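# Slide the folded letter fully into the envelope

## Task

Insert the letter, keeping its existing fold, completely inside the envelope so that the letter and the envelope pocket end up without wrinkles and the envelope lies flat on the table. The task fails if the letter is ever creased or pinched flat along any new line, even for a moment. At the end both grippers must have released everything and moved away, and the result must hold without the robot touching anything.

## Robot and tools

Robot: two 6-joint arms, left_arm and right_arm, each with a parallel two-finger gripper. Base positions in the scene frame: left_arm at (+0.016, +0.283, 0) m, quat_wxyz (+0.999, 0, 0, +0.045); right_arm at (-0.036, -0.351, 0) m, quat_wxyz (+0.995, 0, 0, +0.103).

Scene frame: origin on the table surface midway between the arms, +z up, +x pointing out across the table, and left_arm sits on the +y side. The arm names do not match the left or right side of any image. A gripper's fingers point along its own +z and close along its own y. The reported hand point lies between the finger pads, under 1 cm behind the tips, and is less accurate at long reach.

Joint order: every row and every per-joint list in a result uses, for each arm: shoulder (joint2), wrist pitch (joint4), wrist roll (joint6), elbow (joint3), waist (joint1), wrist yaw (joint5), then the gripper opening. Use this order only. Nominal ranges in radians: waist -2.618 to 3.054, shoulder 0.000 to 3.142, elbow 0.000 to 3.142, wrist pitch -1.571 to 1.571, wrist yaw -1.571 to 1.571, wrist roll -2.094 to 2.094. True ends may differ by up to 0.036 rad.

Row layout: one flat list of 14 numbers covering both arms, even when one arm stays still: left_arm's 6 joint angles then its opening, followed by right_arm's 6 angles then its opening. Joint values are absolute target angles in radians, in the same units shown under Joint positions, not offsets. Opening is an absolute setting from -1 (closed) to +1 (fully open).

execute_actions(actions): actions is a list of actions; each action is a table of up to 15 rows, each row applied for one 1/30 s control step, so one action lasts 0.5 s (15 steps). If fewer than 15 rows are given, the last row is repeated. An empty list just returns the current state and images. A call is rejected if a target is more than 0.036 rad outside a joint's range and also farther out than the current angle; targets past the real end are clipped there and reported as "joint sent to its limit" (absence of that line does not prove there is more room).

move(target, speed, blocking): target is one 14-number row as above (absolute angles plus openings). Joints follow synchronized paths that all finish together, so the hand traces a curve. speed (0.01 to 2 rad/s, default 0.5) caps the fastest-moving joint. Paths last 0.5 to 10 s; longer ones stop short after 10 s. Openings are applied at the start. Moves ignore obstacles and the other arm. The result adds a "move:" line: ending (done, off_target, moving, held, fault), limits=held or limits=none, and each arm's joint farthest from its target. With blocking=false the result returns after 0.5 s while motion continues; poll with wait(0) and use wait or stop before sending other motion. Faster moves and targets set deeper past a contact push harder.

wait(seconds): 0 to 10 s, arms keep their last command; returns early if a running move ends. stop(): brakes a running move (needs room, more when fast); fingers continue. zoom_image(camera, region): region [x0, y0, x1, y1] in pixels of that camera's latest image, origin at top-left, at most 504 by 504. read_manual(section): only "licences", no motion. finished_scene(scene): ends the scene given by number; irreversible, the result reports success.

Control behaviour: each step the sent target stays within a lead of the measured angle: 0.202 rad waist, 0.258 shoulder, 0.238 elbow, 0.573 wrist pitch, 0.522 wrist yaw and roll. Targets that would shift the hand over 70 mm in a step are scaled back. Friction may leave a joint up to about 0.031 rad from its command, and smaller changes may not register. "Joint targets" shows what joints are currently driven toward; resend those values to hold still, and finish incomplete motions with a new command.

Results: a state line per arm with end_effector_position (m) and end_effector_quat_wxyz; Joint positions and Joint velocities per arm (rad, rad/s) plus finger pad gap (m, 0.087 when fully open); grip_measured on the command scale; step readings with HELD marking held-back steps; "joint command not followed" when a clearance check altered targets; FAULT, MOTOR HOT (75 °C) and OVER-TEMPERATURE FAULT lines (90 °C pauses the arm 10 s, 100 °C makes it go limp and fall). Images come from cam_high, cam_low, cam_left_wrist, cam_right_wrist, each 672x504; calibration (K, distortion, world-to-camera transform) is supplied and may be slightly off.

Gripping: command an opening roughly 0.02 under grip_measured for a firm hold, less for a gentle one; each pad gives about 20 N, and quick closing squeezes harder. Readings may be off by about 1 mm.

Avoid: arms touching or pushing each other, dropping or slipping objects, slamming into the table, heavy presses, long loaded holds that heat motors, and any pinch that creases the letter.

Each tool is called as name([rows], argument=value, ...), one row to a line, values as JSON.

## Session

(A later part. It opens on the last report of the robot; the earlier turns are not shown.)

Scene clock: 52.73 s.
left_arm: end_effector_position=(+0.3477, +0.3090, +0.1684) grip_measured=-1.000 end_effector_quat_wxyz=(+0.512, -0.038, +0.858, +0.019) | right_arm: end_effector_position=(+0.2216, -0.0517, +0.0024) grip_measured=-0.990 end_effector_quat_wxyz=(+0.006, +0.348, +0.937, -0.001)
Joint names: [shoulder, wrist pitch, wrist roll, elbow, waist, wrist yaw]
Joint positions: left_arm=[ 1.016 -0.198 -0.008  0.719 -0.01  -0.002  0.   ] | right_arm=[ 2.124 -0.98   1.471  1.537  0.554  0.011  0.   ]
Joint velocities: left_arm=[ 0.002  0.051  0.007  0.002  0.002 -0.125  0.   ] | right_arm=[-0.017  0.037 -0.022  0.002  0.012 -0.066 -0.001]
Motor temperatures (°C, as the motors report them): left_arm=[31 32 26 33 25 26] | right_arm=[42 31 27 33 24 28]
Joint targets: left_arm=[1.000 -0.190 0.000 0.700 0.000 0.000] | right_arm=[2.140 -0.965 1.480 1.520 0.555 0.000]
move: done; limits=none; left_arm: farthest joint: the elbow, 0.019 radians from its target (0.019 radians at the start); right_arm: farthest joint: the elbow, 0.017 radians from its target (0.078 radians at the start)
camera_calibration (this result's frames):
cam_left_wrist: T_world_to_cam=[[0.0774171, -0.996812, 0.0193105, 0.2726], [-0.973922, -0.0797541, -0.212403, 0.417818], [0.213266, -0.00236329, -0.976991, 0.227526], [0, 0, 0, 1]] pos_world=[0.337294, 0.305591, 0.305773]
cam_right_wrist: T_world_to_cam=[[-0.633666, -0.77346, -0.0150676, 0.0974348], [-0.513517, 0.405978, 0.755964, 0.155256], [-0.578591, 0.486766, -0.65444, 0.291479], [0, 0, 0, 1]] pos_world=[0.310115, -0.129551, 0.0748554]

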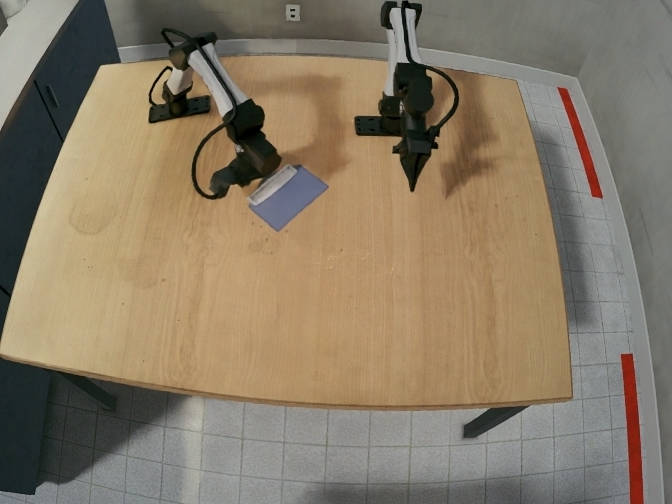

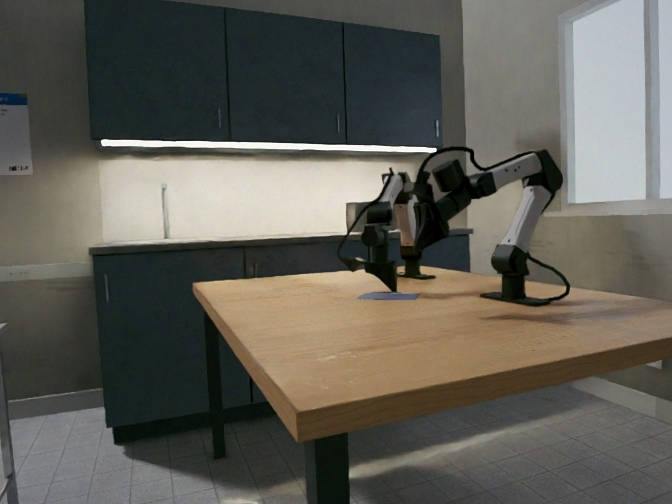

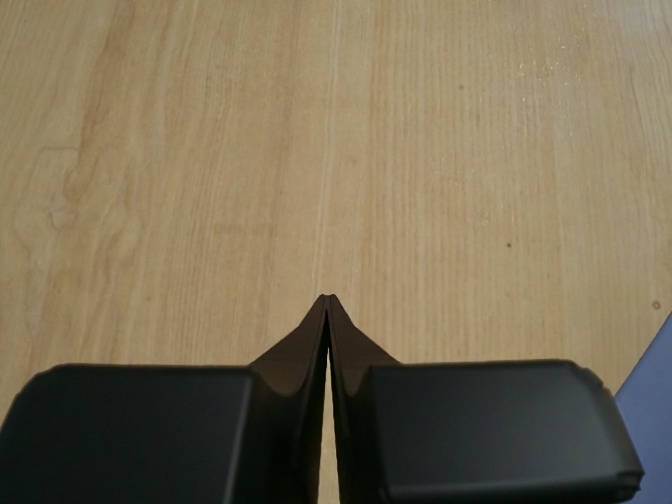

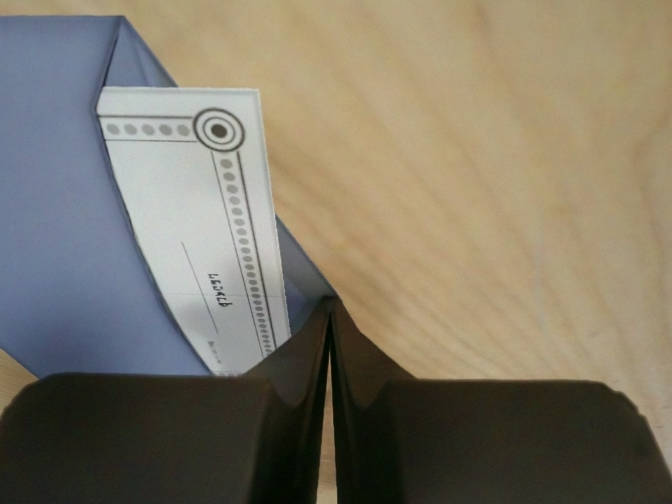

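Move 6 mm forward, then stroke.

execute_actions([
  [[1.0,-0.19,0,0.70,0,0,-1, 2.08,-0.965,1.48,1.53,0.57,0,-1]],
  [[1.0,-0.19,0,0.70,0,0,-1, 2.08,-0.945,1.48,1.53,0.57,0,-1]],
  [[1.0,-0.19,0,0.70,0,0,-1, 2.15,-0.945,1.48,1.53,0.57,0,-1]],
  [[1.0,-0.19,0,0.70,0,0,-1, 2.15,-0.945,1.48,1.53,0.57,0,-0.88]],
  [[1.0,-0.19,0,0.70,0,0,-1, 2.15,-0.945,1.48,1.53,0.57,0,-0.76]],
  [[1.0,-0.19,0,0.70,0,0,-1, 2.15,-0.945,1.48,1.53,0.57,0,-0.64]],
  [[1.0,-0.19,0,0.70,0,0,-1, 2.15,-0.945,1.48,1.53,0.57,0,-0.52]],
  [[1.0,-0.19,0,0.70,0,0,-1, 2.15,-0.945,1.48,1.53,0.57,0,-0.4]],
])

Scene clock: 56.87 s.
left_arm: end_effector_position=(+0.3477, +0.3090, +0.1684) grip_measured=-1.000 end_effector_quat_wxyz=(+0.512, -0.038, +0.858, +0.019) | right_arm: end_effector_position=(+0.2293, -0.0376, +0.0024) grip_measured=-0.400 end_effector_quat_wxyz=(+0.014, +0.348, +0.937, +0.029)
Joint names: [shoulder, wrist pitch, wrist roll, elbow, waist, wrist yaw]
Joint positions: left_arm=[ 1.016 -0.198 -0.008  0.719 -0.01  -0.002  0.   ] | right_arm=[ 2.126 -0.918  1.479  1.537  0.561  0.     0.026]
Joint velocities: left_arm=[-0.002 -0.037  0.007  0.012  0.017 -0.095  0.   ] | right_arm=[ 0.012  0.11   0.007 -0.007 -0.012 -0.051  0.   ]
Motor temperatures (°C, as the motors report them): left_arm=[31 33 26 33 25 26] | right_arm=[43 31 27 33 24 28]
Joint targets: left_arm=[1.000 -0.190 -0.000 0.700 0.000 -0.000] | right_arm=[2.150 -0.945 1.480 1.530 0.570 -0.000]
Step readings (joint positions; steps 1 to 15: 1st action; 16 to 30: 2nd action; 31 to 45: 3rd action; 46 to 60: 4th action; 61 to 75: 5th action; 76 to 90: 6th action; 91 to 105: 7th action; 106 to 120: 8th action):
0: left_arm=[1.016 -0.198 -0.008 0.719 -0.010 -0.002] | right_arm=[2.124 -0.980 1.471 1.537 0.554 0.011]
1: left_arm=[1.016 -0.198 -0.008 0.719 -0.010 -0.002] | right_arm=[2.122 -0.979 1.471 1.537 0.554 0.011]
2: left_arm=[1.016 -0.198 -0.008 0.719 -0.010 -0.002] | right_arm=[2.120 -0.979 1.472 1.537 0.555 0.011]
4: left_arm=[1.016 -0.198 -0.008 0.719 -0.010 -0.002] | right_arm=[2.111 -0.978 1.472 1.537 0.558 0.011]
8: left_arm=[1.016 -0.198 -0.008 0.719 -0.010 -0.002] | right_arm=[2.102 -0.976 1.472 1.537 0.561 0.011]
15: left_arm=[1.016 -0.198 -0.008 0.719 -0.010 -0.002] | right_arm=[2.102 -0.975 1.472 1.537 0.561 0.011]
16: left_arm=[1.016 -0.198 -0.008 0.719 -0.010 -0.002] | right_arm=[2.102 -0.973 1.472 1.537 0.561 0.011]
17: left_arm=[1.016 -0.198 -0.008 0.719 -0.010 -0.002] | right_arm=[2.102 -0.970 1.472 1.537 0.561 0.011]
19: left_arm=[1.016 -0.198 -0.008 0.719 -0.010 -0.002] | right_arm=[2.102 -0.964 1.472 1.537 0.561 0.011]
23: left_arm=[1.016 -0.198 -0.008 0.719 -0.010 -0.002] | right_arm=[2.102 -0.959 1.472 1.537 0.561 0.011]
30: left_arm=[1.016 -0.198 -0.008 0.719 -0.010 -0.002] | right_arm=[2.102 -0.956 1.472 1.537 0.561 0.011]
31: left_arm=[1.016 -0.198 -0.008 0.719 -0.010 -0.002] | right_arm=[2.105 -0.956 1.472 1.537 0.561 0.011]
32: left_arm=[1.016 -0.198 -0.008 0.719 -0.010 -0.002] | right_arm=[2.109 -0.954 1.472 1.537 0.561 0.011]
34: left_arm=[1.016 -0.198 -0.008 0.719 -0.010 -0.002] | right_arm=[2.122 -0.954 1.472 1.537 0.561 0.011]
38: left_arm=[1.016 -0.198 -0.008 0.719 -0.010 -0.002] | right_arm=[2.126 -0.953 1.473 1.537 0.561 0.009]
45: left_arm=[1.016 -0.198 -0.008 0.719 -0.010 -0.002] | right_arm=[2.126 -0.953 1.473 1.537 0.561 0.009]
46: left_arm=[1.016 -0.198 -0.008 0.719 -0.010 -0.002] | right_arm=[2.126 -0.950 1.474 1.537 0.561 0.008]
47: left_arm=[1.016 -0.198 -0.008 0.719 -0.010 -0.002] | right_arm=[2.126 -0.947 1.474 1.537 0.561 0.008]
49: left_arm=[1.016 -0.198 -0.008 0.719 -0.010 -0.002] | right_arm=[2.126 -0.946 1.474 1.537 0.561 0.007]
53: left_arm=[1.016 -0.198 -0.008 0.719 -0.010 -0.002] | right_arm=[2.126 -0.946 1.474 1.537 0.561 0.007]
60: left_arm=[1.016 -0.198 -0.008 0.719 -0.010 -0.002] | right_arm=[2.126 -0.946 1.474 1.537 0.561 0.007]
61: left_arm=[1.016 -0.198 -0.008 0.719 -0.010 -0.002] | right_arm=[2.126 -0.943 1.475 1.537 0.561 0.006]
62: left_arm=[1.016 -0.198 -0.008 0.719 -0.010 -0.002] | right_arm=[2.126 -0.939 1.475 1.537 0.561 0.006]
64: left_arm=[1.016 -0.198 -0.008 0.719 -0.010 -0.002] | right_arm=[2.126 -0.938 1.475 1.537 0.561 0.006]
68: left_arm=[1.016 -0.198 -0.008 0.719 -0.010 -0.002] | right_arm=[2.126 -0.938 1.475 1.537 0.561 0.006]
75: left_arm=[1.016 -0.198 -0.008 0.719 -0.010 -0.002] | right_arm=[2.126 -0.938 1.475 1.537 0.561 0.006]
76: left_arm=[1.016 -0.198 -0.008 0.719 -0.010 -0.002] | right_arm=[2.126 -0.936 1.476 1.537 0.561 0.005]
77: left_arm=[1.016 -0.198 -0.008 0.719 -0.010 -0.002] | right_arm=[2.126 -0.933 1.476 1.537 0.561 0.004]
79: left_arm=[1.016 -0.198 -0.008 0.719 -0.010 -0.002] | right_arm=[2.126 -0.931 1.476 1.537 0.561 0.004]
83: left_arm=[1.016 -0.198 -0.008 0.719 -0.010 -0.002] | right_arm=[2.126 -0.931 1.476 1.537 0.561 0.004]
90: left_arm=[1.016 -0.198 -0.008 0.719 -0.010 -0.002] | right_arm=[2.126 -0.931 1.476 1.537 0.561 0.004]
91: left_arm=[1.016 -0.198 -0.008 0.719 -0.010 -0.002] | right_arm=[2.126 -0.929 1.477 1.537 0.561 0.003]
92: left_arm=[1.016 -0.198 -0.008 0.719 -0.010 -0.002] | right_arm=[2.126 -0.926 1.477 1.537 0.561 0.003]
94: left_arm=[1.016 -0.198 -0.008 0.719 -0.010 -0.002] | right_arm=[2.126 -0.925 1.477 1.537 0.561 0.002]
98: left_arm=[1.016 -0.198 -0.008 0.719 -0.010 -0.002] | right_arm=[2.126 -0.925 1.477 1.537 0.561 0.002]
105: left_arm=[1.016 -0.198 -0.008 0.719 -0.010 -0.002] | right_arm=[2.126 -0.925 1.477 1.537 0.561 0.002]
106: left_arm=[1.016 -0.198 -0.008 0.719 -0.010 -0.002] | right_arm=[2.126 -0.922 1.479 1.537 0.561 0.001]
107: left_arm=[1.016 -0.198 -0.008 0.719 -0.010 -0.002] | right_arm=[2.126 -0.919 1.479 1.537 0.561 0.001]
109: left_arm=[1.016 -0.198 -0.008 0.719 -0.010 -0.002] | right_arm=[2.126 -0.918 1.479 1.537 0.561 0.000]
113: left_arm=[1.016 -0.198 -0.008 0.719 -0.010 -0.002] | right_arm=[2.126 -0.918 1.479 1.537 0.561 0.000]
120: Joint positions above
camera_calibration (this result's frames):
cam_left_wrist: T_world_to_cam=[[0.0774171, -0.996812, 0.0193105, 0.2726], [-0.973922, -0.0797541, -0.212403, 0.417818], [0.213266, -0.00236329, -0.976991, 0.227526], [0, 0, 0, 1]] pos_world=[0.337294, 0.305591, 0.305773]
cam_right_wrist: T_world_to_cam=[[-0.631763, -0.771441, -0.0758536, 0.112904], [-0.540499, 0.368254, 0.756472, 0.158227], [-0.55564, 0.51891, -0.649612, 0.284992], [0, 0, 0, 1]] pos_world=[0.315203, -0.119054, 0.074004]

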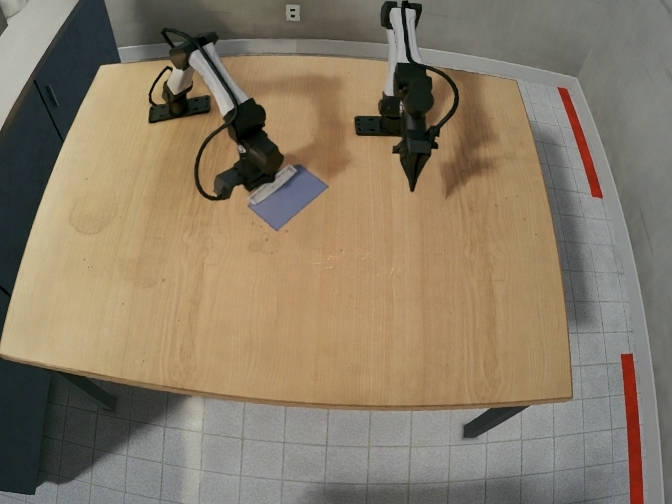

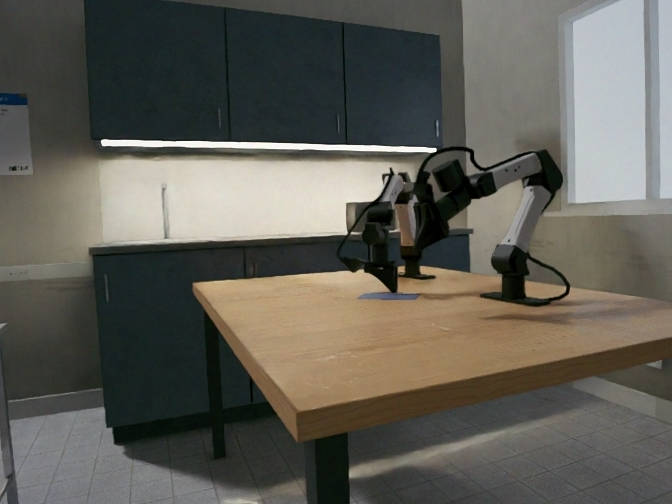

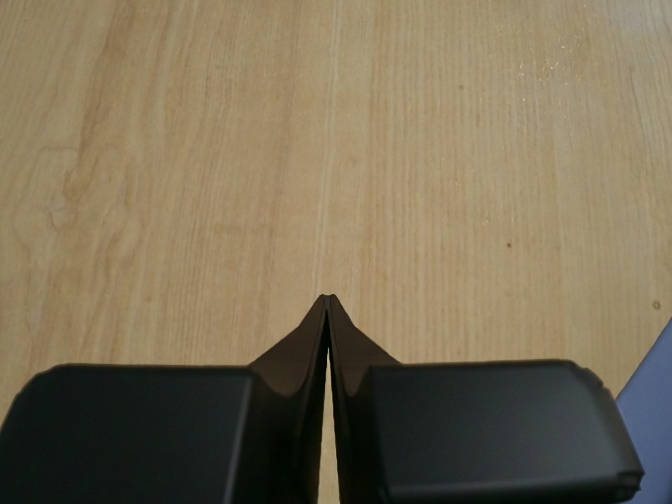

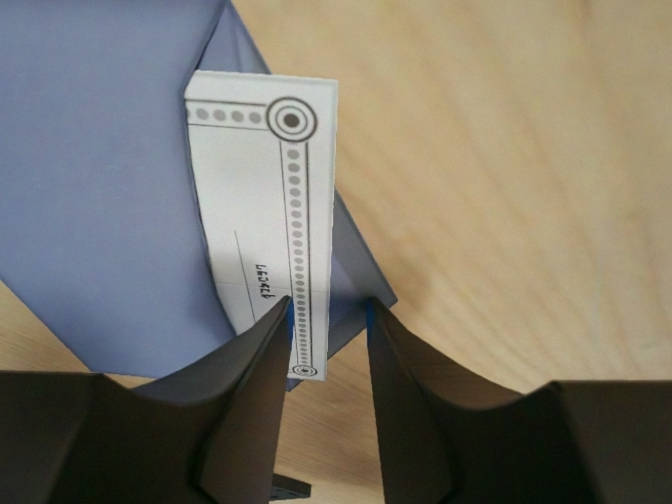

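execute_actions([
  [[1.0,-0.19,0,0.70,0,0,-1, 2.10,-0.945,1.48,1.6,0.57,0,-0.4]],
  [[1.0,-0.19,0,0.70,0,0,-1, 2.10,-1.005,1.48,1.6,0.57,0,-1]],
  [[1.0,-0.19,0,0.70,0,0,-1, 2.18,-1.005,1.48,1.6,0.57,0,-1]],
  [[1.0,-0.19,0,0.70,0,0,-1, 2.189,-1.011,1.48,1.615,0.57,0,-0.88]],
  [[1.0,-0.19,0,0.70,0,0,-1, 2.198,-1.017,1.48,1.63,0.57,0,-0.76]],
  [[1.0,-0.19,0,0.70,0,0,-1, 2.207,-1.023,1.48,1.645,0.57,0,-0.64]],
  [[1.0,-0.19,0,0.70,0,0,-1, 2.216,-1.029,1.48,1.66,0.57,0,-0.52]],
])

Scene clock: 60.53 s.
left_arm: end_effector_position=(+0.3477, +0.3090, +0.1684) grip_measured=-1.000 end_effector_quat_wxyz=(+0.512, -0.038, +0.858, +0.019) | right_arm: end_effector_position=(+0.2286, -0.0374, +0.0023) grip_measured=-0.520 end_effector_quat_wxyz=(-0.002, +0.348, +0.937, -0.003)
Joint names: [shoulder, wrist pitch, wrist roll, elbow, waist, wrist yaw]
Joint positions: left_arm=[ 1.016 -0.198 -0.008  0.719 -0.01  -0.002  0.   ] | right_arm=[ 2.19  -1.028  1.479  1.641  0.562 -0.001  0.021]
Joint velocities: left_arm=[ 0.002 -0.007 -0.051  0.002 -0.012 -0.022  0.   ] | right_arm=[-0.017 -0.007 -0.125 -0.017 -0.017 -0.007 -0.001]
Motor temperatures (°C, as the motors report them): left_arm=[31 34 26 33 25 26] | right_arm=[43 30 27 33 24 28]
Joint targets: left_arm=[1.000 -0.190 0.000 0.700 0.000 0.000] | right_arm=[2.216 -1.029 1.480 1.660 0.570 -0.000]
Step readings (joint positions; steps 1 to 15: 1st action; 16 to 30: 2nd action; 31 to 45: 3rd action; 46 to 60: 4th action; 61 to 75: 5th action; 76 to 90: 6th action; 91 to 105: 7th action):
0: left_arm=[1.016 -0.198 -0.008 0.719 -0.010 -0.002] | right_arm=[2.126 -0.918 1.479 1.537 0.561 0.000]
1: left_arm=[1.016 -0.198 -0.008 0.719 -0.010 -0.002] | right_arm=[2.125 -0.923 1.479 1.545 0.561 0.000]
2: left_arm=[1.016 -0.198 -0.008 0.719 -0.010 -0.002] | right_arm=[2.125 -0.928 1.479 1.555 0.561 0.000]
4: left_arm=[1.016 -0.198 -0.008 0.719 -0.010 -0.002] | right_arm=[2.123 -0.931 1.479 1.573 0.561 0.000]
8: left_arm=[1.016 -0.198 -0.008 0.719 -0.010 -0.002] | right_arm=[2.120 -0.931 1.479 1.582 0.561 0.000]
15: left_arm=[1.016 -0.198 -0.008 0.719 -0.010 -0.002] | right_arm=[2.120 -0.936 1.479 1.582 0.561 0.000]
16: left_arm=[1.016 -0.198 -0.008 0.719 -0.010 -0.002] | right_arm=[2.120 -0.941 1.479 1.582 0.561 0.000]
17: left_arm=[1.016 -0.198 -0.008 0.719 -0.010 -0.002] | right_arm=[2.120 -0.951 1.479 1.582 0.561 0.000]
19: left_arm=[1.016 -0.198 -0.008 0.719 -0.010 -0.002] | right_arm=[2.120 -0.969 1.479 1.582 0.561 0.000]
23: left_arm=[1.016 -0.198 -0.008 0.719 -0.010 -0.002] | right_arm=[2.120 -0.986 1.479 1.582 0.561 0.000]
30: left_arm=[1.016 -0.198 -0.008 0.719 -0.010 -0.002] | right_arm=[2.120 -0.994 1.479 1.582 0.561 0.000]
31: left_arm=[1.016 -0.198 -0.008 0.719 -0.010 -0.002] | right_arm=[2.123 -0.995 1.479 1.583 0.561 0.000]
32: left_arm=[1.016 -0.198 -0.008 0.719 -0.010 -0.002] | right_arm=[2.130 -0.996 1.479 1.585 0.561 0.000]
34: left_arm=[1.016 -0.198 -0.008 0.719 -0.010 -0.002] | right_arm=[2.149 -0.996 1.479 1.586 0.561 0.000]
38: left_arm=[1.016 -0.198 -0.008 0.719 -0.010 -0.002] | right_arm=[2.158 -0.998 1.479 1.590 0.562 -0.001]
45: left_arm=[1.016 -0.198 -0.008 0.719 -0.010 -0.002] | right_arm=[2.158 -0.998 1.479 1.590 0.562 -0.001]
46: left_arm=[1.016 -0.198 -0.008 0.719 -0.010 -0.002] | right_arm=[2.159 -0.999 1.479 1.590 0.562 -0.001]
47: left_arm=[1.016 -0.198 -0.008 0.719 -0.010 -0.002] | right_arm=[2.161 -0.999 1.479 1.593 0.562 -0.001]
49: left_arm=[1.016 -0.198 -0.008 0.719 -0.010 -0.002] | right_arm=[2.163 -1.001 1.479 1.596 0.562 -0.001]
53: left_arm=[1.016 -0.198 -0.008 0.719 -0.010 -0.002] | right_arm=[2.163 -1.002 1.479 1.597 0.562 -0.001]
60: left_arm=[1.016 -0.198 -0.008 0.719 -0.010 -0.002] | right_arm=[2.163 -1.002 1.479 1.597 0.562 -0.001]
61: left_arm=[1.016 -0.198 -0.008 0.719 -0.010 -0.002] | right_arm=[2.165 -1.004 1.479 1.600 0.562 -0.001]
62: left_arm=[1.016 -0.198 -0.008 0.719 -0.010 -0.002] | right_arm=[2.168 -1.006 1.479 1.604 0.562 -0.001]
64: left_arm=[1.016 -0.198 -0.008 0.719 -0.010 -0.002] | right_arm=[2.171 -1.010 1.479 1.610 0.562 -0.001]
68: left_arm=[1.016 -0.198 -0.008 0.719 -0.010 -0.002] | right_arm=[2.172 -1.012 1.479 1.611 0.562 -0.001]
75: left_arm=[1.016 -0.198 -0.008 0.719 -0.010 -0.002] | right_arm=[2.172 -1.012 1.479 1.612 0.562 -0.001]
76: left_arm=[1.016 -0.198 -0.008 0.719 -0.010 -0.002] | right_arm=[2.174 -1.013 1.479 1.614 0.562 -0.001]
77: left_arm=[1.016 -0.198 -0.008 0.719 -0.010 -0.002] | right_arm=[2.177 -1.015 1.479 1.619 0.562 -0.001]
79: left_arm=[1.016 -0.198 -0.008 0.719 -0.010 -0.002] | right_arm=[2.180 -1.019 1.479 1.625 0.562 -0.001]
83: left_arm=[1.016 -0.198 -0.008 0.719 -0.010 -0.002] | right_arm=[2.181 -1.021 1.479 1.626 0.562 -0.001]
90: left_arm=[1.016 -0.198 -0.008 0.719 -0.010 -0.002] | right_arm=[2.181 -1.021 1.479 1.626 0.562 -0.001]
91: left_arm=[1.016 -0.198 -0.008 0.719 -0.010 -0.002] | right_arm=[2.182 -1.022 1.479 1.629 0.562 -0.001]
92: left_arm=[1.016 -0.198 -0.008 0.719 -0.010 -0.002] | right_arm=[2.186 -1.023 1.479 1.634 0.562 -0.001]
94: left_arm=[1.016 -0.198 -0.008 0.719 -0.010 -0.002] | right_arm=[2.189 -1.027 1.479 1.639 0.562 -0.001]
98: left_arm=[1.016 -0.198 -0.008 0.719 -0.010 -0.002] | right_arm=[2.190 -1.028 1.479 1.641 0.562 -0.001]
105: Joint positions above
camera_calibration (this result's frames):
cam_left_wrist: T_world_to_cam=[[0.0772371, -0.996832, 0.0189748, 0.272741], [-0.973942, -0.0795066, -0.212403, 0.417748], [0.213239, -0.002075, -0.976998, 0.227448], [0, 0, 0, 1]] pos_world=[0.337296, 0.305563, 0.305772]
cam_right_wrist: T_world_to_cam=[[-0.633555, -0.773675, -0.0059698, 0.112839], [-0.501408, 0.404698, 0.764729, 0.150229], [-0.589235, 0.487491, -0.644325, 0.290907], [0, 0, 0, 1]] pos_world=[0.318229, -0.115311, 0.0732278]

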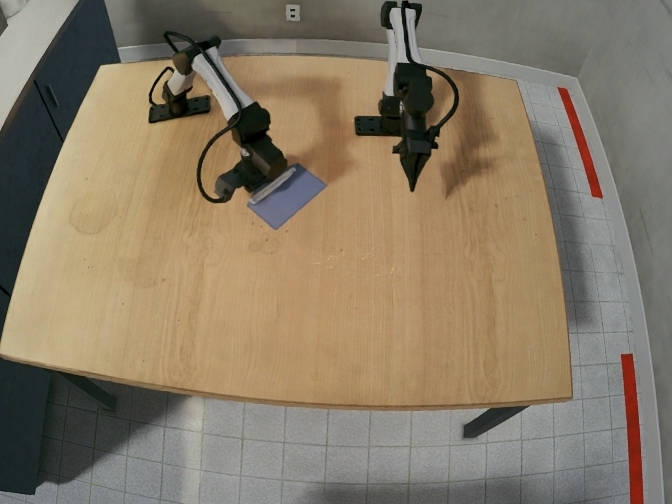

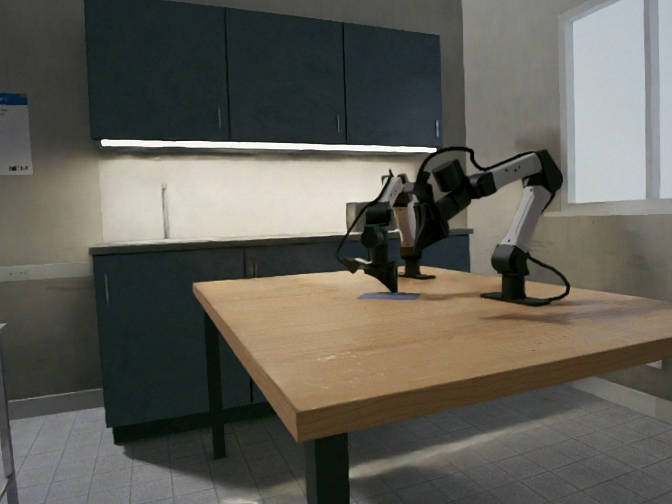

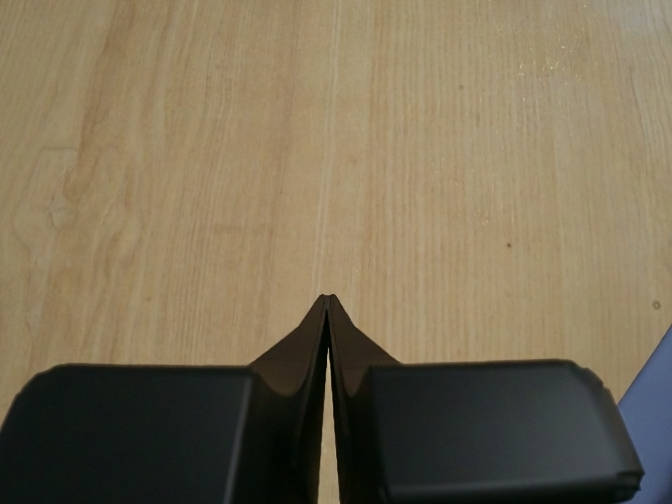

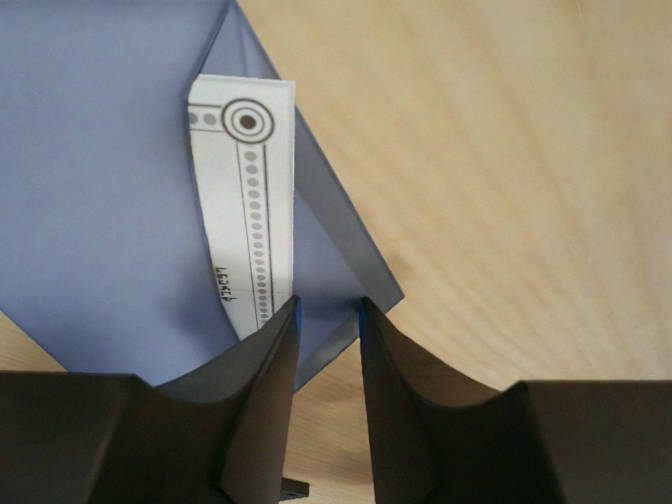

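Working; continue.

execute_actions([
  [[1.0,-0.19,0,0.70,0,0,-1, 2.222,-1.033,1.48,1.67,0.57,0,-0.4]],
  [[1.0,-0.19,0,0.70,0,0,-1, 2.228,-1.037,1.48,1.68,0.57,0,-0.28]],
  [[1.0,-0.19,0,0.70,0,0,-1, 2.234,-1.041,1.48,1.69,0.57,0,-0.16]],
  [[1.0,-0.19,0,0.70,0,0,-1, 2.24,-1.045,1.48,1.70,0.57,0,-0.06]],
])

Scene clock: 62.63 s.
left_arm: end_effector_position=(+0.3477, +0.3090, +0.1684) grip_measured=-1.000 end_effector_quat_wxyz=(+0.512, -0.038, +0.858, +0.019) | right_arm: end_effector_position=(+0.2326, -0.0335, +0.0025) grip_measured=-0.060 end_effector_quat_wxyz=(-0.002, +0.348, +0.937, -0.004)
Joint names: [shoulder, wrist pitch, wrist roll, elbow, waist, wrist yaw]
Joint positions: left_arm=[ 1.016 -0.198 -0.008  0.719 -0.01  -0.002  0.   ] | right_arm=[ 2.214 -1.047  1.479  1.68   0.562 -0.001  0.041]
Joint velocities: left_arm=[-0.012  0.066 -0.007 -0.017  0.007 -0.007  0.   ] | right_arm=[-0.022 -0.051  0.037  0.007  0.012  0.007 -0.001]
Motor temperatures (°C, as the motors report them): left_arm=[31 34 26 33 25 26] | right_arm=[43 30 27 33 24 28]
Joint targets: left_arm=[1.000 -0.190 -0.000 0.700 -0.000 -0.000] | right_arm=[2.240 -1.045 1.480 1.700 0.570 -0.000]
Step readings (joint positions; steps 1 to 15: 1st action; 16 to 30: 2nd action; 31 to 45: 3rd action; 46 to 60: 4th action):
0: left_arm=[1.016 -0.198 -0.008 0.719 -0.010 -0.002] | right_arm=[2.190 -1.028 1.479 1.641 0.562 -0.001]
1: left_arm=[1.016 -0.198 -0.008 0.719 -0.010 -0.002] | right_arm=[2.191 -1.029 1.479 1.643 0.562 -0.001]
2: left_arm=[1.016 -0.198 -0.008 0.719 -0.010 -0.002] | right_arm=[2.193 -1.029 1.479 1.646 0.562 -0.001]
4: left_arm=[1.016 -0.198 -0.008 0.719 -0.010 -0.002] | right_arm=[2.196 -1.031 1.479 1.650 0.562 -0.001]
8: left_arm=[1.016 -0.198 -0.008 0.719 -0.010 -0.002] | right_arm=[2.196 -1.032 1.479 1.651 0.562 -0.001]
15: left_arm=[1.016 -0.198 -0.008 0.719 -0.010 -0.002] | right_arm=[2.196 -1.032 1.479 1.651 0.562 -0.001]
16: left_arm=[1.016 -0.198 -0.008 0.719 -0.010 -0.002] | right_arm=[2.197 -1.032 1.479 1.653 0.562 -0.001]
17: left_arm=[1.016 -0.198 -0.008 0.719 -0.010 -0.002] | right_arm=[2.199 -1.033 1.479 1.656 0.562 -0.001]
19: left_arm=[1.016 -0.198 -0.008 0.719 -0.010 -0.002] | right_arm=[2.202 -1.036 1.479 1.660 0.562 -0.001]
23: left_arm=[1.016 -0.198 -0.008 0.719 -0.010 -0.002] | right_arm=[2.202 -1.036 1.479 1.661 0.562 -0.001]
30: left_arm=[1.016 -0.198 -0.008 0.719 -0.010 -0.002] | right_arm=[2.202 -1.036 1.479 1.661 0.562 -0.001]
31: left_arm=[1.016 -0.198 -0.008 0.719 -0.010 -0.002] | right_arm=[2.203 -1.037 1.479 1.662 0.562 -0.001]
32: left_arm=[1.016 -0.198 -0.008 0.719 -0.010 -0.002] | right_arm=[2.205 -1.037 1.479 1.666 0.562 -0.001]
34: left_arm=[1.016 -0.198 -0.008 0.719 -0.010 -0.002] | right_arm=[2.208 -1.040 1.479 1.670 0.562 -0.001]
38: left_arm=[1.016 -0.198 -0.008 0.719 -0.010 -0.002] | right_arm=[2.208 -1.041 1.479 1.671 0.562 -0.001]
45: left_arm=[1.016 -0.198 -0.008 0.719 -0.010 -0.002] | right_arm=[2.208 -1.041 1.479 1.671 0.562 -0.001]
46: left_arm=[1.016 -0.198 -0.008 0.719 -0.010 -0.002] | right_arm=[2.209 -1.043 1.479 1.672 0.562 -0.001]
47: left_arm=[1.016 -0.198 -0.008 0.719 -0.010 -0.002] | right_arm=[2.211 -1.044 1.479 1.675 0.562 -0.001]
49: left_arm=[1.016 -0.198 -0.008 0.719 -0.010 -0.002] | right_arm=[2.213 -1.046 1.479 1.679 0.562 -0.001]
53: left_arm=[1.016 -0.198 -0.008 0.719 -0.010 -0.002] | right_arm=[2.214 -1.047 1.479 1.680 0.562 -0.001]
60: Joint positions above
camera_calibration (this result's frames):
cam_left_wrist: T_world_to_cam=[[0.0772371, -0.996832, 0.0189748, 0.272741], [-0.973942, -0.0795066, -0.212403, 0.417748], [0.213239, -0.002075, -0.976998, 0.227448], [0, 0, 0, 1]] pos_world=[0.337296, 0.305563, 0.305772]
cam_right_wrist: T_world_to_cam=[[-0.633564, -0.773683, -0.00331753, 0.118372], [-0.499939, 0.406117, 0.764938, 0.150231], [-0.590472, 0.486295, -0.644096, 0.291751], [0, 0, 0, 1]] pos_world=[0.322373, -0.111306, 0.0733909]

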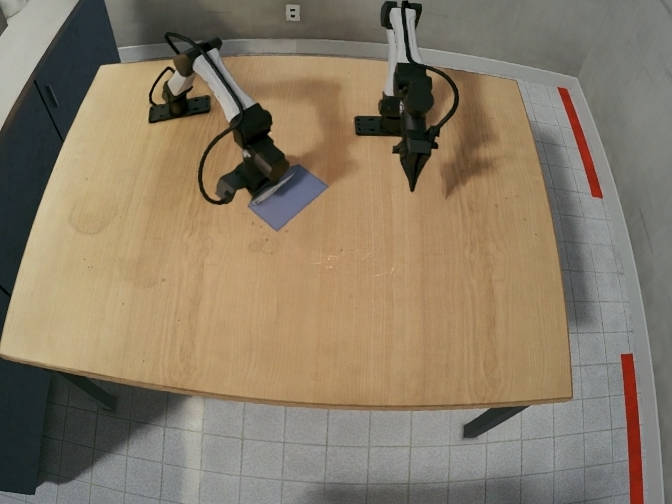

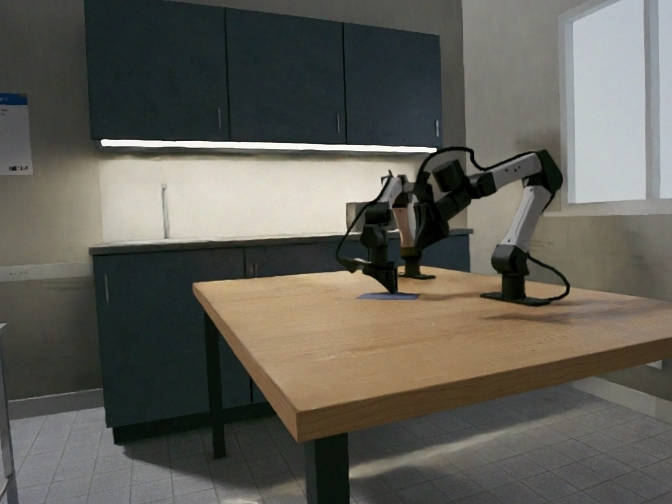

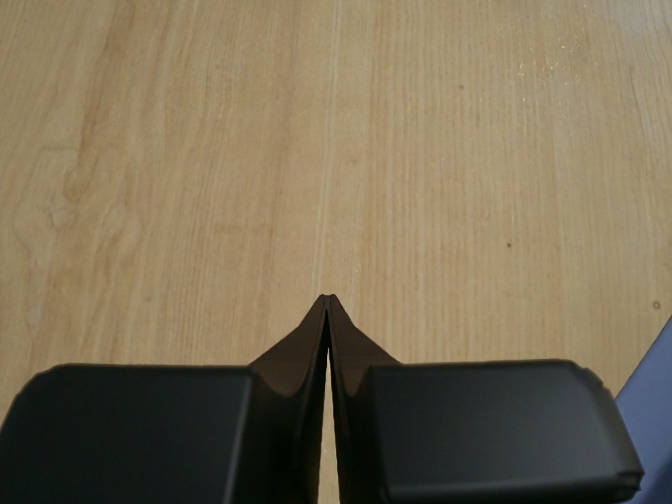

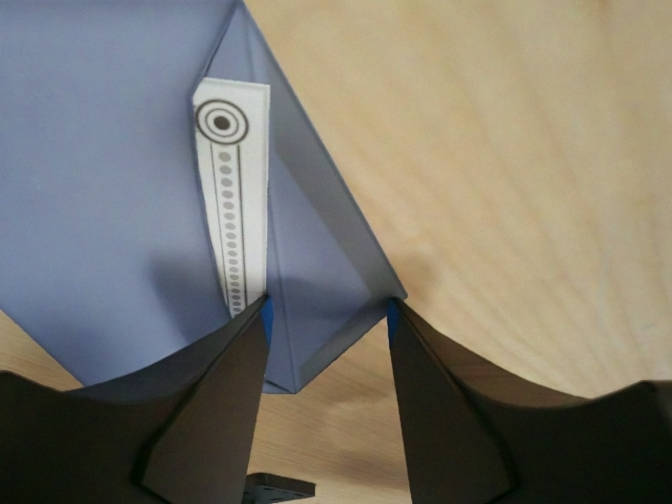

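execute_actions([
  [[1.0,-0.19,0,0.70,0,0,-1, 2.17,-1.045,1.48,1.72,0.57,0,-0.1]],
  [[1.0,-0.19,0,0.70,0,0,-1, 2.17,-1.045,1.39,1.72,0.475,0,-1]],
  [[1.0,-0.19,0,0.70,0,0,-1, 2.25,-1.045,1.39,1.72,0.475,0,-1]],
  [[1.0,-0.19,0,0.70,0,0,-1, 2.257,-1.05,1.39,1.732,0.475,0,-0.88]],
  [[1.0,-0.19,0,0.70,0,0,-1, 2.264,-1.055,1.39,1.744,0.475,0,-0.76]],
  [[1.0,-0.19,0,0.70,0,0,-1, 2.271,-1.06,1.39,1.756,0.475,0,-0.64]],
  [[1.0,-0.19,0,0.70,0,0,-1, 2.278,-1.065,1.39,1.768,0.475,0,-0.52]],
])

Scene clock: 66.30 s.
left_arm: end_effector_position=(+0.3477, +0.3090, +0.1684) grip_measured=-1.000 end_effector_quat_wxyz=(+0.512, -0.038, +0.858, +0.019) | right_arm: end_effector_position=(+0.2686, -0.0540, +0.0025) grip_measured=-0.520 end_effector_quat_wxyz=(-0.001, +0.353, +0.935, +0.002)
Joint names: [shoulder, wrist pitch, wrist roll, elbow, waist, wrist yaw]
Joint positions: left_arm=[ 1.016 -0.198 -0.008  0.719 -0.01  -0.002  0.   ] | right_arm=[ 2.254 -1.063  1.397  1.748  0.468 -0.004  0.021]
Joint velocities: left_arm=[ 0.007  0.037  0.022 -0.007 -0.012  0.051  0.   ] | right_arm=[ 0.002 -0.022 -0.007  0.002 -0.007  0.007 -0.   ]
Motor temperatures (°C, as the motors report them): left_arm=[31 34 26 33 25 26] | right_arm=[44 30 27 34 24 28]
Joint targets: left_arm=[1.000 -0.190 -0.000 0.700 0.000 0.000] | right_arm=[2.278 -1.065 1.390 1.768 0.475 0.000]
Step readings (joint positions; steps 1 to 15: 1st action; 16 to 30: 2nd action; 31 to 45: 3rd action; 46 to 60: 4th action; 61 to 75: 5th action; 76 to 90: 6th action; 91 to 105: 7th action):
0: left_arm=[1.016 -0.198 -0.008 0.719 -0.010 -0.002] | right_arm=[2.214 -1.047 1.479 1.680 0.562 -0.001]
1: left_arm=[1.016 -0.198 -0.008 0.719 -0.010 -0.002] | right_arm=[2.213 -1.047 1.479 1.683 0.562 -0.001]
2: left_arm=[1.016 -0.198 -0.008 0.719 -0.010 -0.002] | right_arm=[2.211 -1.047 1.479 1.686 0.562 -0.001]
4: left_arm=[1.016 -0.198 -0.008 0.719 -0.010 -0.002] | right_arm=[2.204 -1.047 1.479 1.693 0.562 -0.001]
8: left_arm=[1.016 -0.198 -0.008 0.719 -0.010 -0.002] | right_arm=[2.191 -1.047 1.479 1.701 0.562 -0.001]
15: left_arm=[1.016 -0.198 -0.008 0.719 -0.010 -0.002] | right_arm=[2.190 -1.047 1.479 1.701 0.562 -0.001]
16: left_arm=[1.016 -0.198 -0.008 0.719 -0.010 -0.002] | right_arm=[2.190 -1.047 1.467 1.701 0.556 -0.003]
17: left_arm=[1.016 -0.198 -0.008 0.719 -0.010 -0.002] | right_arm=[2.190 -1.047 1.453 1.701 0.544 -0.004]
19: left_arm=[1.016 -0.198 -0.008 0.719 -0.010 -0.002] | right_arm=[2.190 -1.047 1.433 1.701 0.507 -0.004]
23: left_arm=[1.016 -0.198 -0.008 0.719 -0.010 -0.002] | right_arm=[2.190 -1.047 1.413 1.701 0.466 -0.003]
30: left_arm=[1.016 -0.198 -0.008 0.719 -0.010 -0.002] | right_arm=[2.190 -1.047 1.402 1.701 0.468 -0.003]
31: left_arm=[1.016 -0.198 -0.008 0.719 -0.010 -0.002] | right_arm=[2.194 -1.048 1.402 1.702 0.468 -0.003]
32: left_arm=[1.016 -0.198 -0.008 0.719 -0.010 -0.002] | right_arm=[2.201 -1.047 1.401 1.705 0.468 -0.003]
34: left_arm=[1.016 -0.198 -0.008 0.719 -0.010 -0.002] | right_arm=[2.218 -1.047 1.400 1.706 0.468 -0.003]
38: left_arm=[1.016 -0.198 -0.008 0.719 -0.010 -0.002] | right_arm=[2.231 -1.047 1.399 1.709 0.468 -0.004]
45: left_arm=[1.016 -0.198 -0.008 0.719 -0.010 -0.002] | right_arm=[2.231 -1.047 1.399 1.709 0.468 -0.004]
46: left_arm=[1.016 -0.198 -0.008 0.719 -0.010 -0.002] | right_arm=[2.231 -1.047 1.399 1.709 0.468 -0.004]
47: left_arm=[1.016 -0.198 -0.008 0.719 -0.010 -0.002] | right_arm=[2.231 -1.047 1.399 1.709 0.468 -0.004]
49: left_arm=[1.016 -0.198 -0.008 0.719 -0.010 -0.002] | right_arm=[2.231 -1.047 1.399 1.709 0.468 -0.004]
53: left_arm=[1.016 -0.198 -0.008 0.719 -0.010 -0.002] | right_arm=[2.231 -1.047 1.399 1.709 0.468 -0.004]
60: left_arm=[1.016 -0.198 -0.008 0.719 -0.010 -0.002] | right_arm=[2.231 -1.047 1.399 1.709 0.468 -0.004]
61: left_arm=[1.016 -0.198 -0.008 0.719 -0.010 -0.002] | right_arm=[2.233 -1.048 1.399 1.712 0.468 -0.004]
62: left_arm=[1.016 -0.198 -0.008 0.719 -0.010 -0.002] | right_arm=[2.236 -1.049 1.399 1.717 0.468 -0.004]
64: left_arm=[1.016 -0.198 -0.008 0.719 -0.010 -0.002] | right_arm=[2.239 -1.052 1.398 1.722 0.468 -0.004]
68: left_arm=[1.016 -0.198 -0.008 0.719 -0.010 -0.002] | right_arm=[2.240 -1.053 1.397 1.724 0.468 -0.004]
75: left_arm=[1.016 -0.198 -0.008 0.719 -0.010 -0.002] | right_arm=[2.240 -1.053 1.397 1.724 0.468 -0.004]
76: left_arm=[1.016 -0.198 -0.008 0.719 -0.010 -0.002] | right_arm=[2.241 -1.055 1.397 1.726 0.468 -0.004]
77: left_arm=[1.016 -0.198 -0.008 0.719 -0.010 -0.002] | right_arm=[2.243 -1.055 1.397 1.730 0.468 -0.004]
79: left_arm=[1.016 -0.198 -0.008 0.719 -0.010 -0.002] | right_arm=[2.247 -1.057 1.397 1.735 0.468 -0.004]
83: left_arm=[1.016 -0.198 -0.008 0.719 -0.010 -0.002] | right_arm=[2.247 -1.058 1.397 1.736 0.468 -0.004]
90: left_arm=[1.016 -0.198 -0.008 0.719 -0.010 -0.002] | right_arm=[2.247 -1.058 1.397 1.736 0.468 -0.004]
91: left_arm=[1.016 -0.198 -0.008 0.719 -0.010 -0.002] | right_arm=[2.248 -1.060 1.397 1.738 0.468 -0.004]
92: left_arm=[1.016 -0.198 -0.008 0.719 -0.010 -0.002] | right_arm=[2.250 -1.061 1.397 1.742 0.468 -0.004]
94: left_arm=[1.016 -0.198 -0.008 0.719 -0.010 -0.002] | right_arm=[2.253 -1.063 1.397 1.747 0.468 -0.004]
98: left_arm=[1.016 -0.198 -0.008 0.719 -0.010 -0.002] | right_arm=[2.254 -1.063 1.397 1.748 0.468 -0.004]
105: Joint positions above
camera_calibration (this result's frames):
cam_left_wrist: T_world_to_cam=[[0.0772371, -0.996832, 0.0189748, 0.272741], [-0.973942, -0.0795066, -0.212403, 0.417748], [0.213239, -0.002075, -0.976998, 0.227448], [0, 0, 0, 1]] pos_world=[0.337296, 0.305563, 0.305772]
cam_right_wrist: T_world_to_cam=[[-0.642328, -0.766284, -0.0149611, 0.128166], [-0.500057, 0.404214, 0.765868, 0.176439], [-0.580825, 0.49942, -0.642824, 0.321137], [0, 0, 0, 1]] pos_world=[0.357079, -0.13349, 0.0732234]

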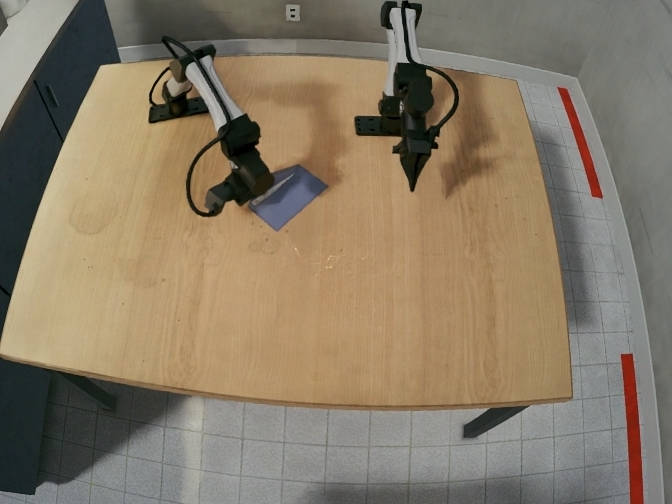

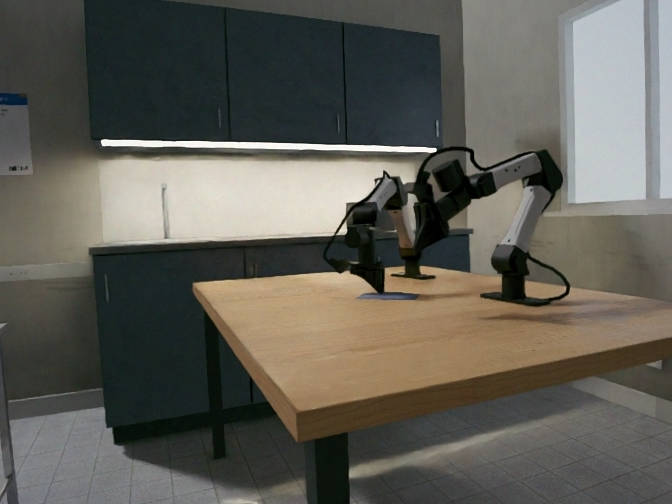

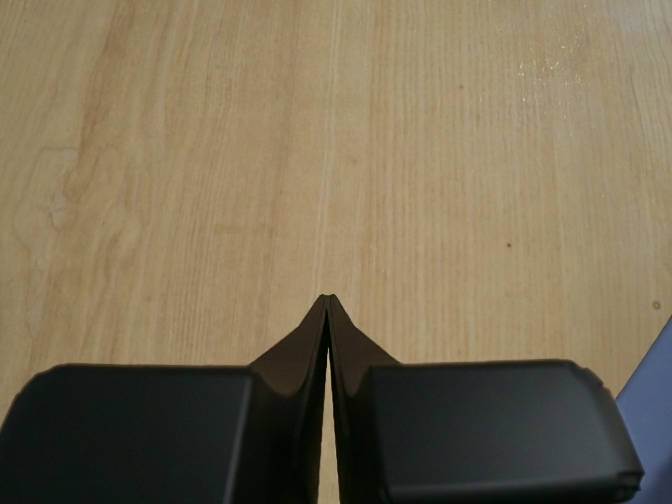

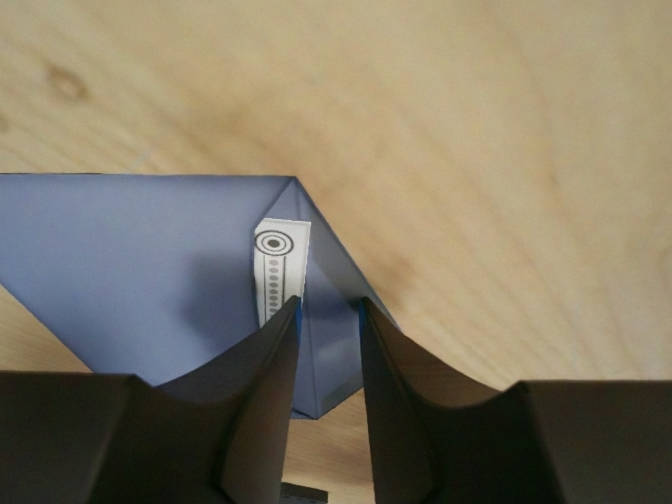

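execute_actions([
  [[1.0,-0.19,0,0.70,0,0,-1, 2.21,-1.075,1.39,1.79,0.475,0,-0.52]],
  [[1.0,-0.19,0,0.70,0,0,-1, 2.21,-1.085,1.39,1.79,0.475,0,-1]],
  [[1.0,-0.19,0,0.70,0,0,-1, 2.295,-1.085,1.39,1.79,0.475,0,-1]],
  [[1.0,-0.19,0,0.70,0,0,-1, 2.304,-1.091,1.39,1.806,0.475,0,-0.88]],
  [[1.0,-0.19,0,0.70,0,0,-1, 2.313,-1.097,1.39,1.822,0.475,0,-0.76]],
  [[1.0,-0.19,0,0.70,0,0,-1, 2.322,-1.103,1.39,1.838,0.475,0,-0.64]],
])

Scene clock: 69.47 s.
left_arm: end_effector_position=(+0.3477, +0.3090, +0.1684) grip_measured=-1.000 end_effector_quat_wxyz=(+0.512, -0.038, +0.858, +0.019) | right_arm: end_effector_position=(+0.2744, -0.0492, +0.0023) grip_measured=-0.640 end_effector_quat_wxyz=(-0.004, +0.353, +0.936, -0.003)
Joint names: [shoulder, wrist pitch, wrist roll, elbow, waist, wrist yaw]
Joint positions: left_arm=[ 1.016 -0.198 -0.008  0.719 -0.01  -0.002  0.   ] | right_arm=[ 2.297 -1.102  1.395  1.818  0.468 -0.005  0.016]
Joint velocities: left_arm=[ 0.007  0.037  0.007 -0.002 -0.002  0.007  0.   ] | right_arm=[-0.002 -0.022 -0.066  0.002 -0.002  0.022 -0.001]
Motor temperatures (°C, as the motors report them): left_arm=[31 35 26 33 25 26] | right_arm=[45 30 27 34 24 28]
Joint targets: left_arm=[1.000 -0.190 0.000 0.700 -0.000 -0.000] | right_arm=[2.322 -1.103 1.390 1.838 0.475 0.000]
Step readings (joint positions; steps 1 to 15: 1st action; 16 to 30: 2nd action; 31 to 45: 3rd action; 46 to 60: 4th action; 61 to 75: 5th action; 76 to 90: 6th action):
0: left_arm=[1.016 -0.198 -0.008 0.719 -0.010 -0.002] | right_arm=[2.254 -1.063 1.397 1.748 0.468 -0.004]
1: left_arm=[1.016 -0.198 -0.008 0.719 -0.010 -0.002] | right_arm=[2.253 -1.065 1.397 1.751 0.468 -0.004]
2: left_arm=[1.016 -0.198 -0.008 0.719 -0.010 -0.002] | right_arm=[2.252 -1.068 1.397 1.755 0.468 -0.004]
4: left_arm=[1.016 -0.198 -0.008 0.719 -0.010 -0.002] | right_arm=[2.245 -1.068 1.397 1.762 0.468 -0.004]
8: left_arm=[1.016 -0.198 -0.008 0.719 -0.010 -0.002] | right_arm=[2.231 -1.068 1.397 1.771 0.468 -0.004]
15: left_arm=[1.016 -0.198 -0.008 0.719 -0.010 -0.002] | right_arm=[2.230 -1.068 1.397 1.771 0.468 -0.004]
16: left_arm=[1.016 -0.198 -0.008 0.719 -0.010 -0.002] | right_arm=[2.230 -1.069 1.397 1.771 0.468 -0.004]
17: left_arm=[1.016 -0.198 -0.008 0.719 -0.010 -0.002] | right_arm=[2.230 -1.070 1.397 1.771 0.468 -0.004]
19: left_arm=[1.016 -0.198 -0.008 0.719 -0.010 -0.002] | right_arm=[2.230 -1.073 1.397 1.771 0.468 -0.004]
23: left_arm=[1.016 -0.198 -0.008 0.719 -0.010 -0.002] | right_arm=[2.230 -1.075 1.397 1.771 0.468 -0.004]
30: left_arm=[1.016 -0.198 -0.008 0.719 -0.010 -0.002] | right_arm=[2.230 -1.076 1.397 1.771 0.468 -0.004]
31: left_arm=[1.016 -0.198 -0.008 0.719 -0.010 -0.002] | right_arm=[2.234 -1.077 1.397 1.773 0.468 -0.004]
32: left_arm=[1.016 -0.198 -0.008 0.719 -0.010 -0.002] | right_arm=[2.241 -1.078 1.397 1.776 0.468 -0.004]
34: left_arm=[1.016 -0.198 -0.008 0.719 -0.010 -0.002] | right_arm=[2.261 -1.078 1.397 1.777 0.468 -0.004]
38: left_arm=[1.016 -0.198 -0.008 0.719 -0.010 -0.002] | right_arm=[2.275 -1.079 1.397 1.781 0.468 -0.005]
45: left_arm=[1.016 -0.198 -0.008 0.719 -0.010 -0.002] | right_arm=[2.275 -1.079 1.397 1.781 0.468 -0.005]
46: left_arm=[1.016 -0.198 -0.008 0.719 -0.010 -0.002] | right_arm=[2.275 -1.079 1.397 1.781 0.468 -0.005]
47: left_arm=[1.016 -0.198 -0.008 0.719 -0.010 -0.002] | right_arm=[2.275 -1.079 1.397 1.781 0.468 -0.005]
49: left_arm=[1.016 -0.198 -0.008 0.719 -0.010 -0.002] | right_arm=[2.275 -1.079 1.397 1.781 0.468 -0.005]
53: left_arm=[1.016 -0.198 -0.008 0.719 -0.010 -0.002] | right_arm=[2.275 -1.079 1.397 1.781 0.468 -0.005]
60: left_arm=[1.016 -0.198 -0.008 0.719 -0.010 -0.002] | right_arm=[2.275 -1.079 1.397 1.781 0.468 -0.005]
61: left_arm=[1.016 -0.198 -0.008 0.719 -0.010 -0.002] | right_arm=[2.277 -1.083 1.397 1.786 0.468 -0.005]
62: left_arm=[1.016 -0.198 -0.008 0.719 -0.010 -0.002] | right_arm=[2.282 -1.085 1.396 1.793 0.468 -0.005]
64: left_arm=[1.016 -0.198 -0.008 0.719 -0.010 -0.002] | right_arm=[2.286 -1.091 1.396 1.801 0.468 -0.005]
68: left_arm=[1.016 -0.198 -0.008 0.719 -0.010 -0.002] | right_arm=[2.287 -1.093 1.396 1.803 0.468 -0.005]
75: left_arm=[1.016 -0.198 -0.008 0.719 -0.010 -0.002] | right_arm=[2.287 -1.094 1.396 1.803 0.468 -0.005]
76: left_arm=[1.016 -0.198 -0.008 0.719 -0.010 -0.002] | right_arm=[2.289 -1.095 1.396 1.806 0.468 -0.005]
77: left_arm=[1.016 -0.198 -0.008 0.719 -0.010 -0.002] | right_arm=[2.292 -1.097 1.396 1.811 0.468 -0.005]
79: left_arm=[1.016 -0.198 -0.008 0.719 -0.010 -0.002] | right_arm=[2.295 -1.100 1.395 1.817 0.468 -0.005]
83: left_arm=[1.016 -0.198 -0.008 0.719 -0.010 -0.002] | right_arm=[2.297 -1.102 1.395 1.818 0.468 -0.005]
90: Joint positions above
camera_calibration (this result's frames):
cam_left_wrist: T_world_to_cam=[[0.0772371, -0.996832, 0.0189748, 0.272741], [-0.973942, -0.0795066, -0.212403, 0.417748], [0.213239, -0.002075, -0.976998, 0.227448], [0, 0, 0, 1]] pos_world=[0.337296, 0.305563, 0.305772]
cam_right_wrist: T_world_to_cam=[[-0.641248, -0.767322, -0.00427688, 0.135139], [-0.493686, 0.408292, 0.767836, 0.176011], [-0.587431, 0.494485, -0.640632, 0.323527], [0, 0, 0, 1]] pos_world=[0.363601, -0.128148, 0.072692]

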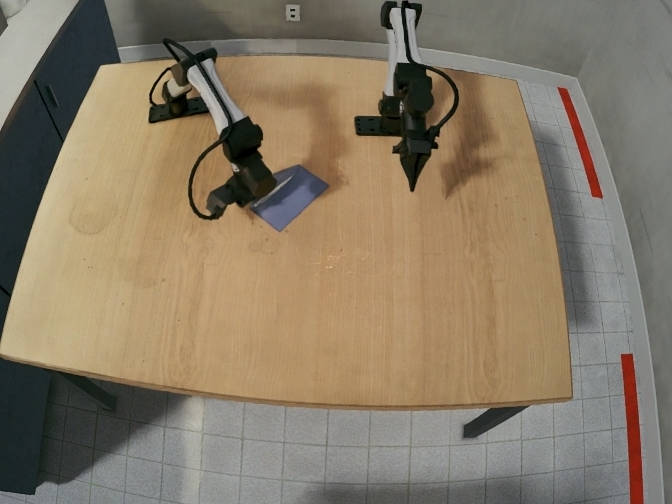

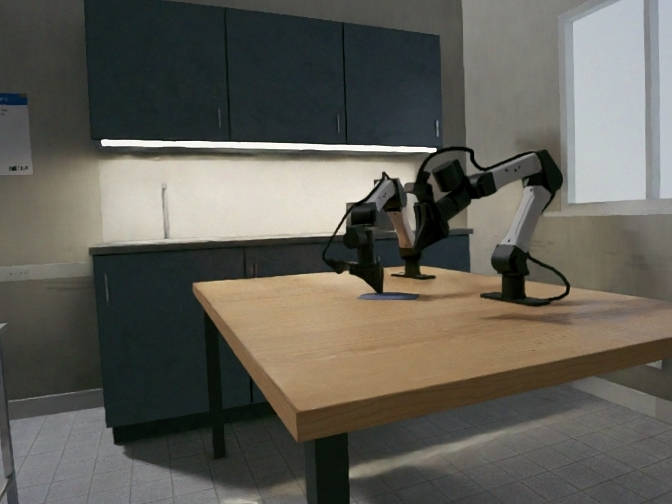

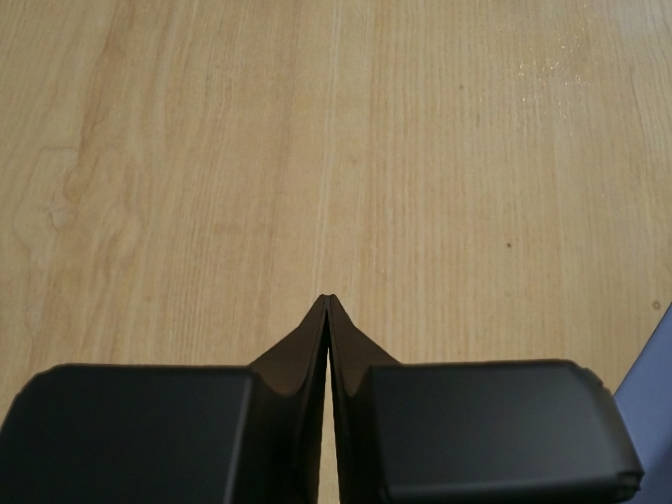

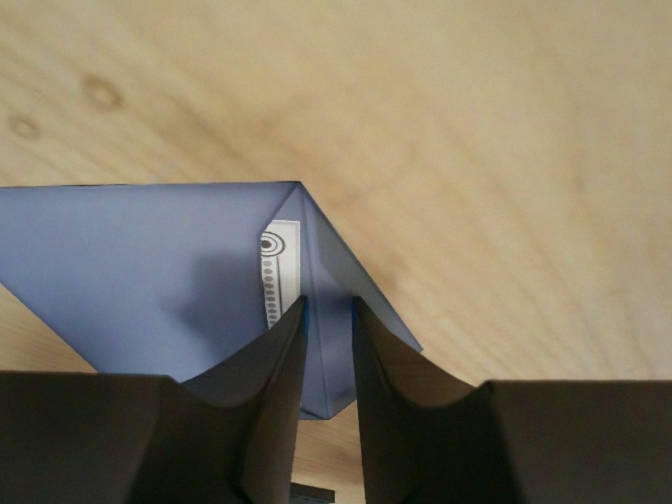

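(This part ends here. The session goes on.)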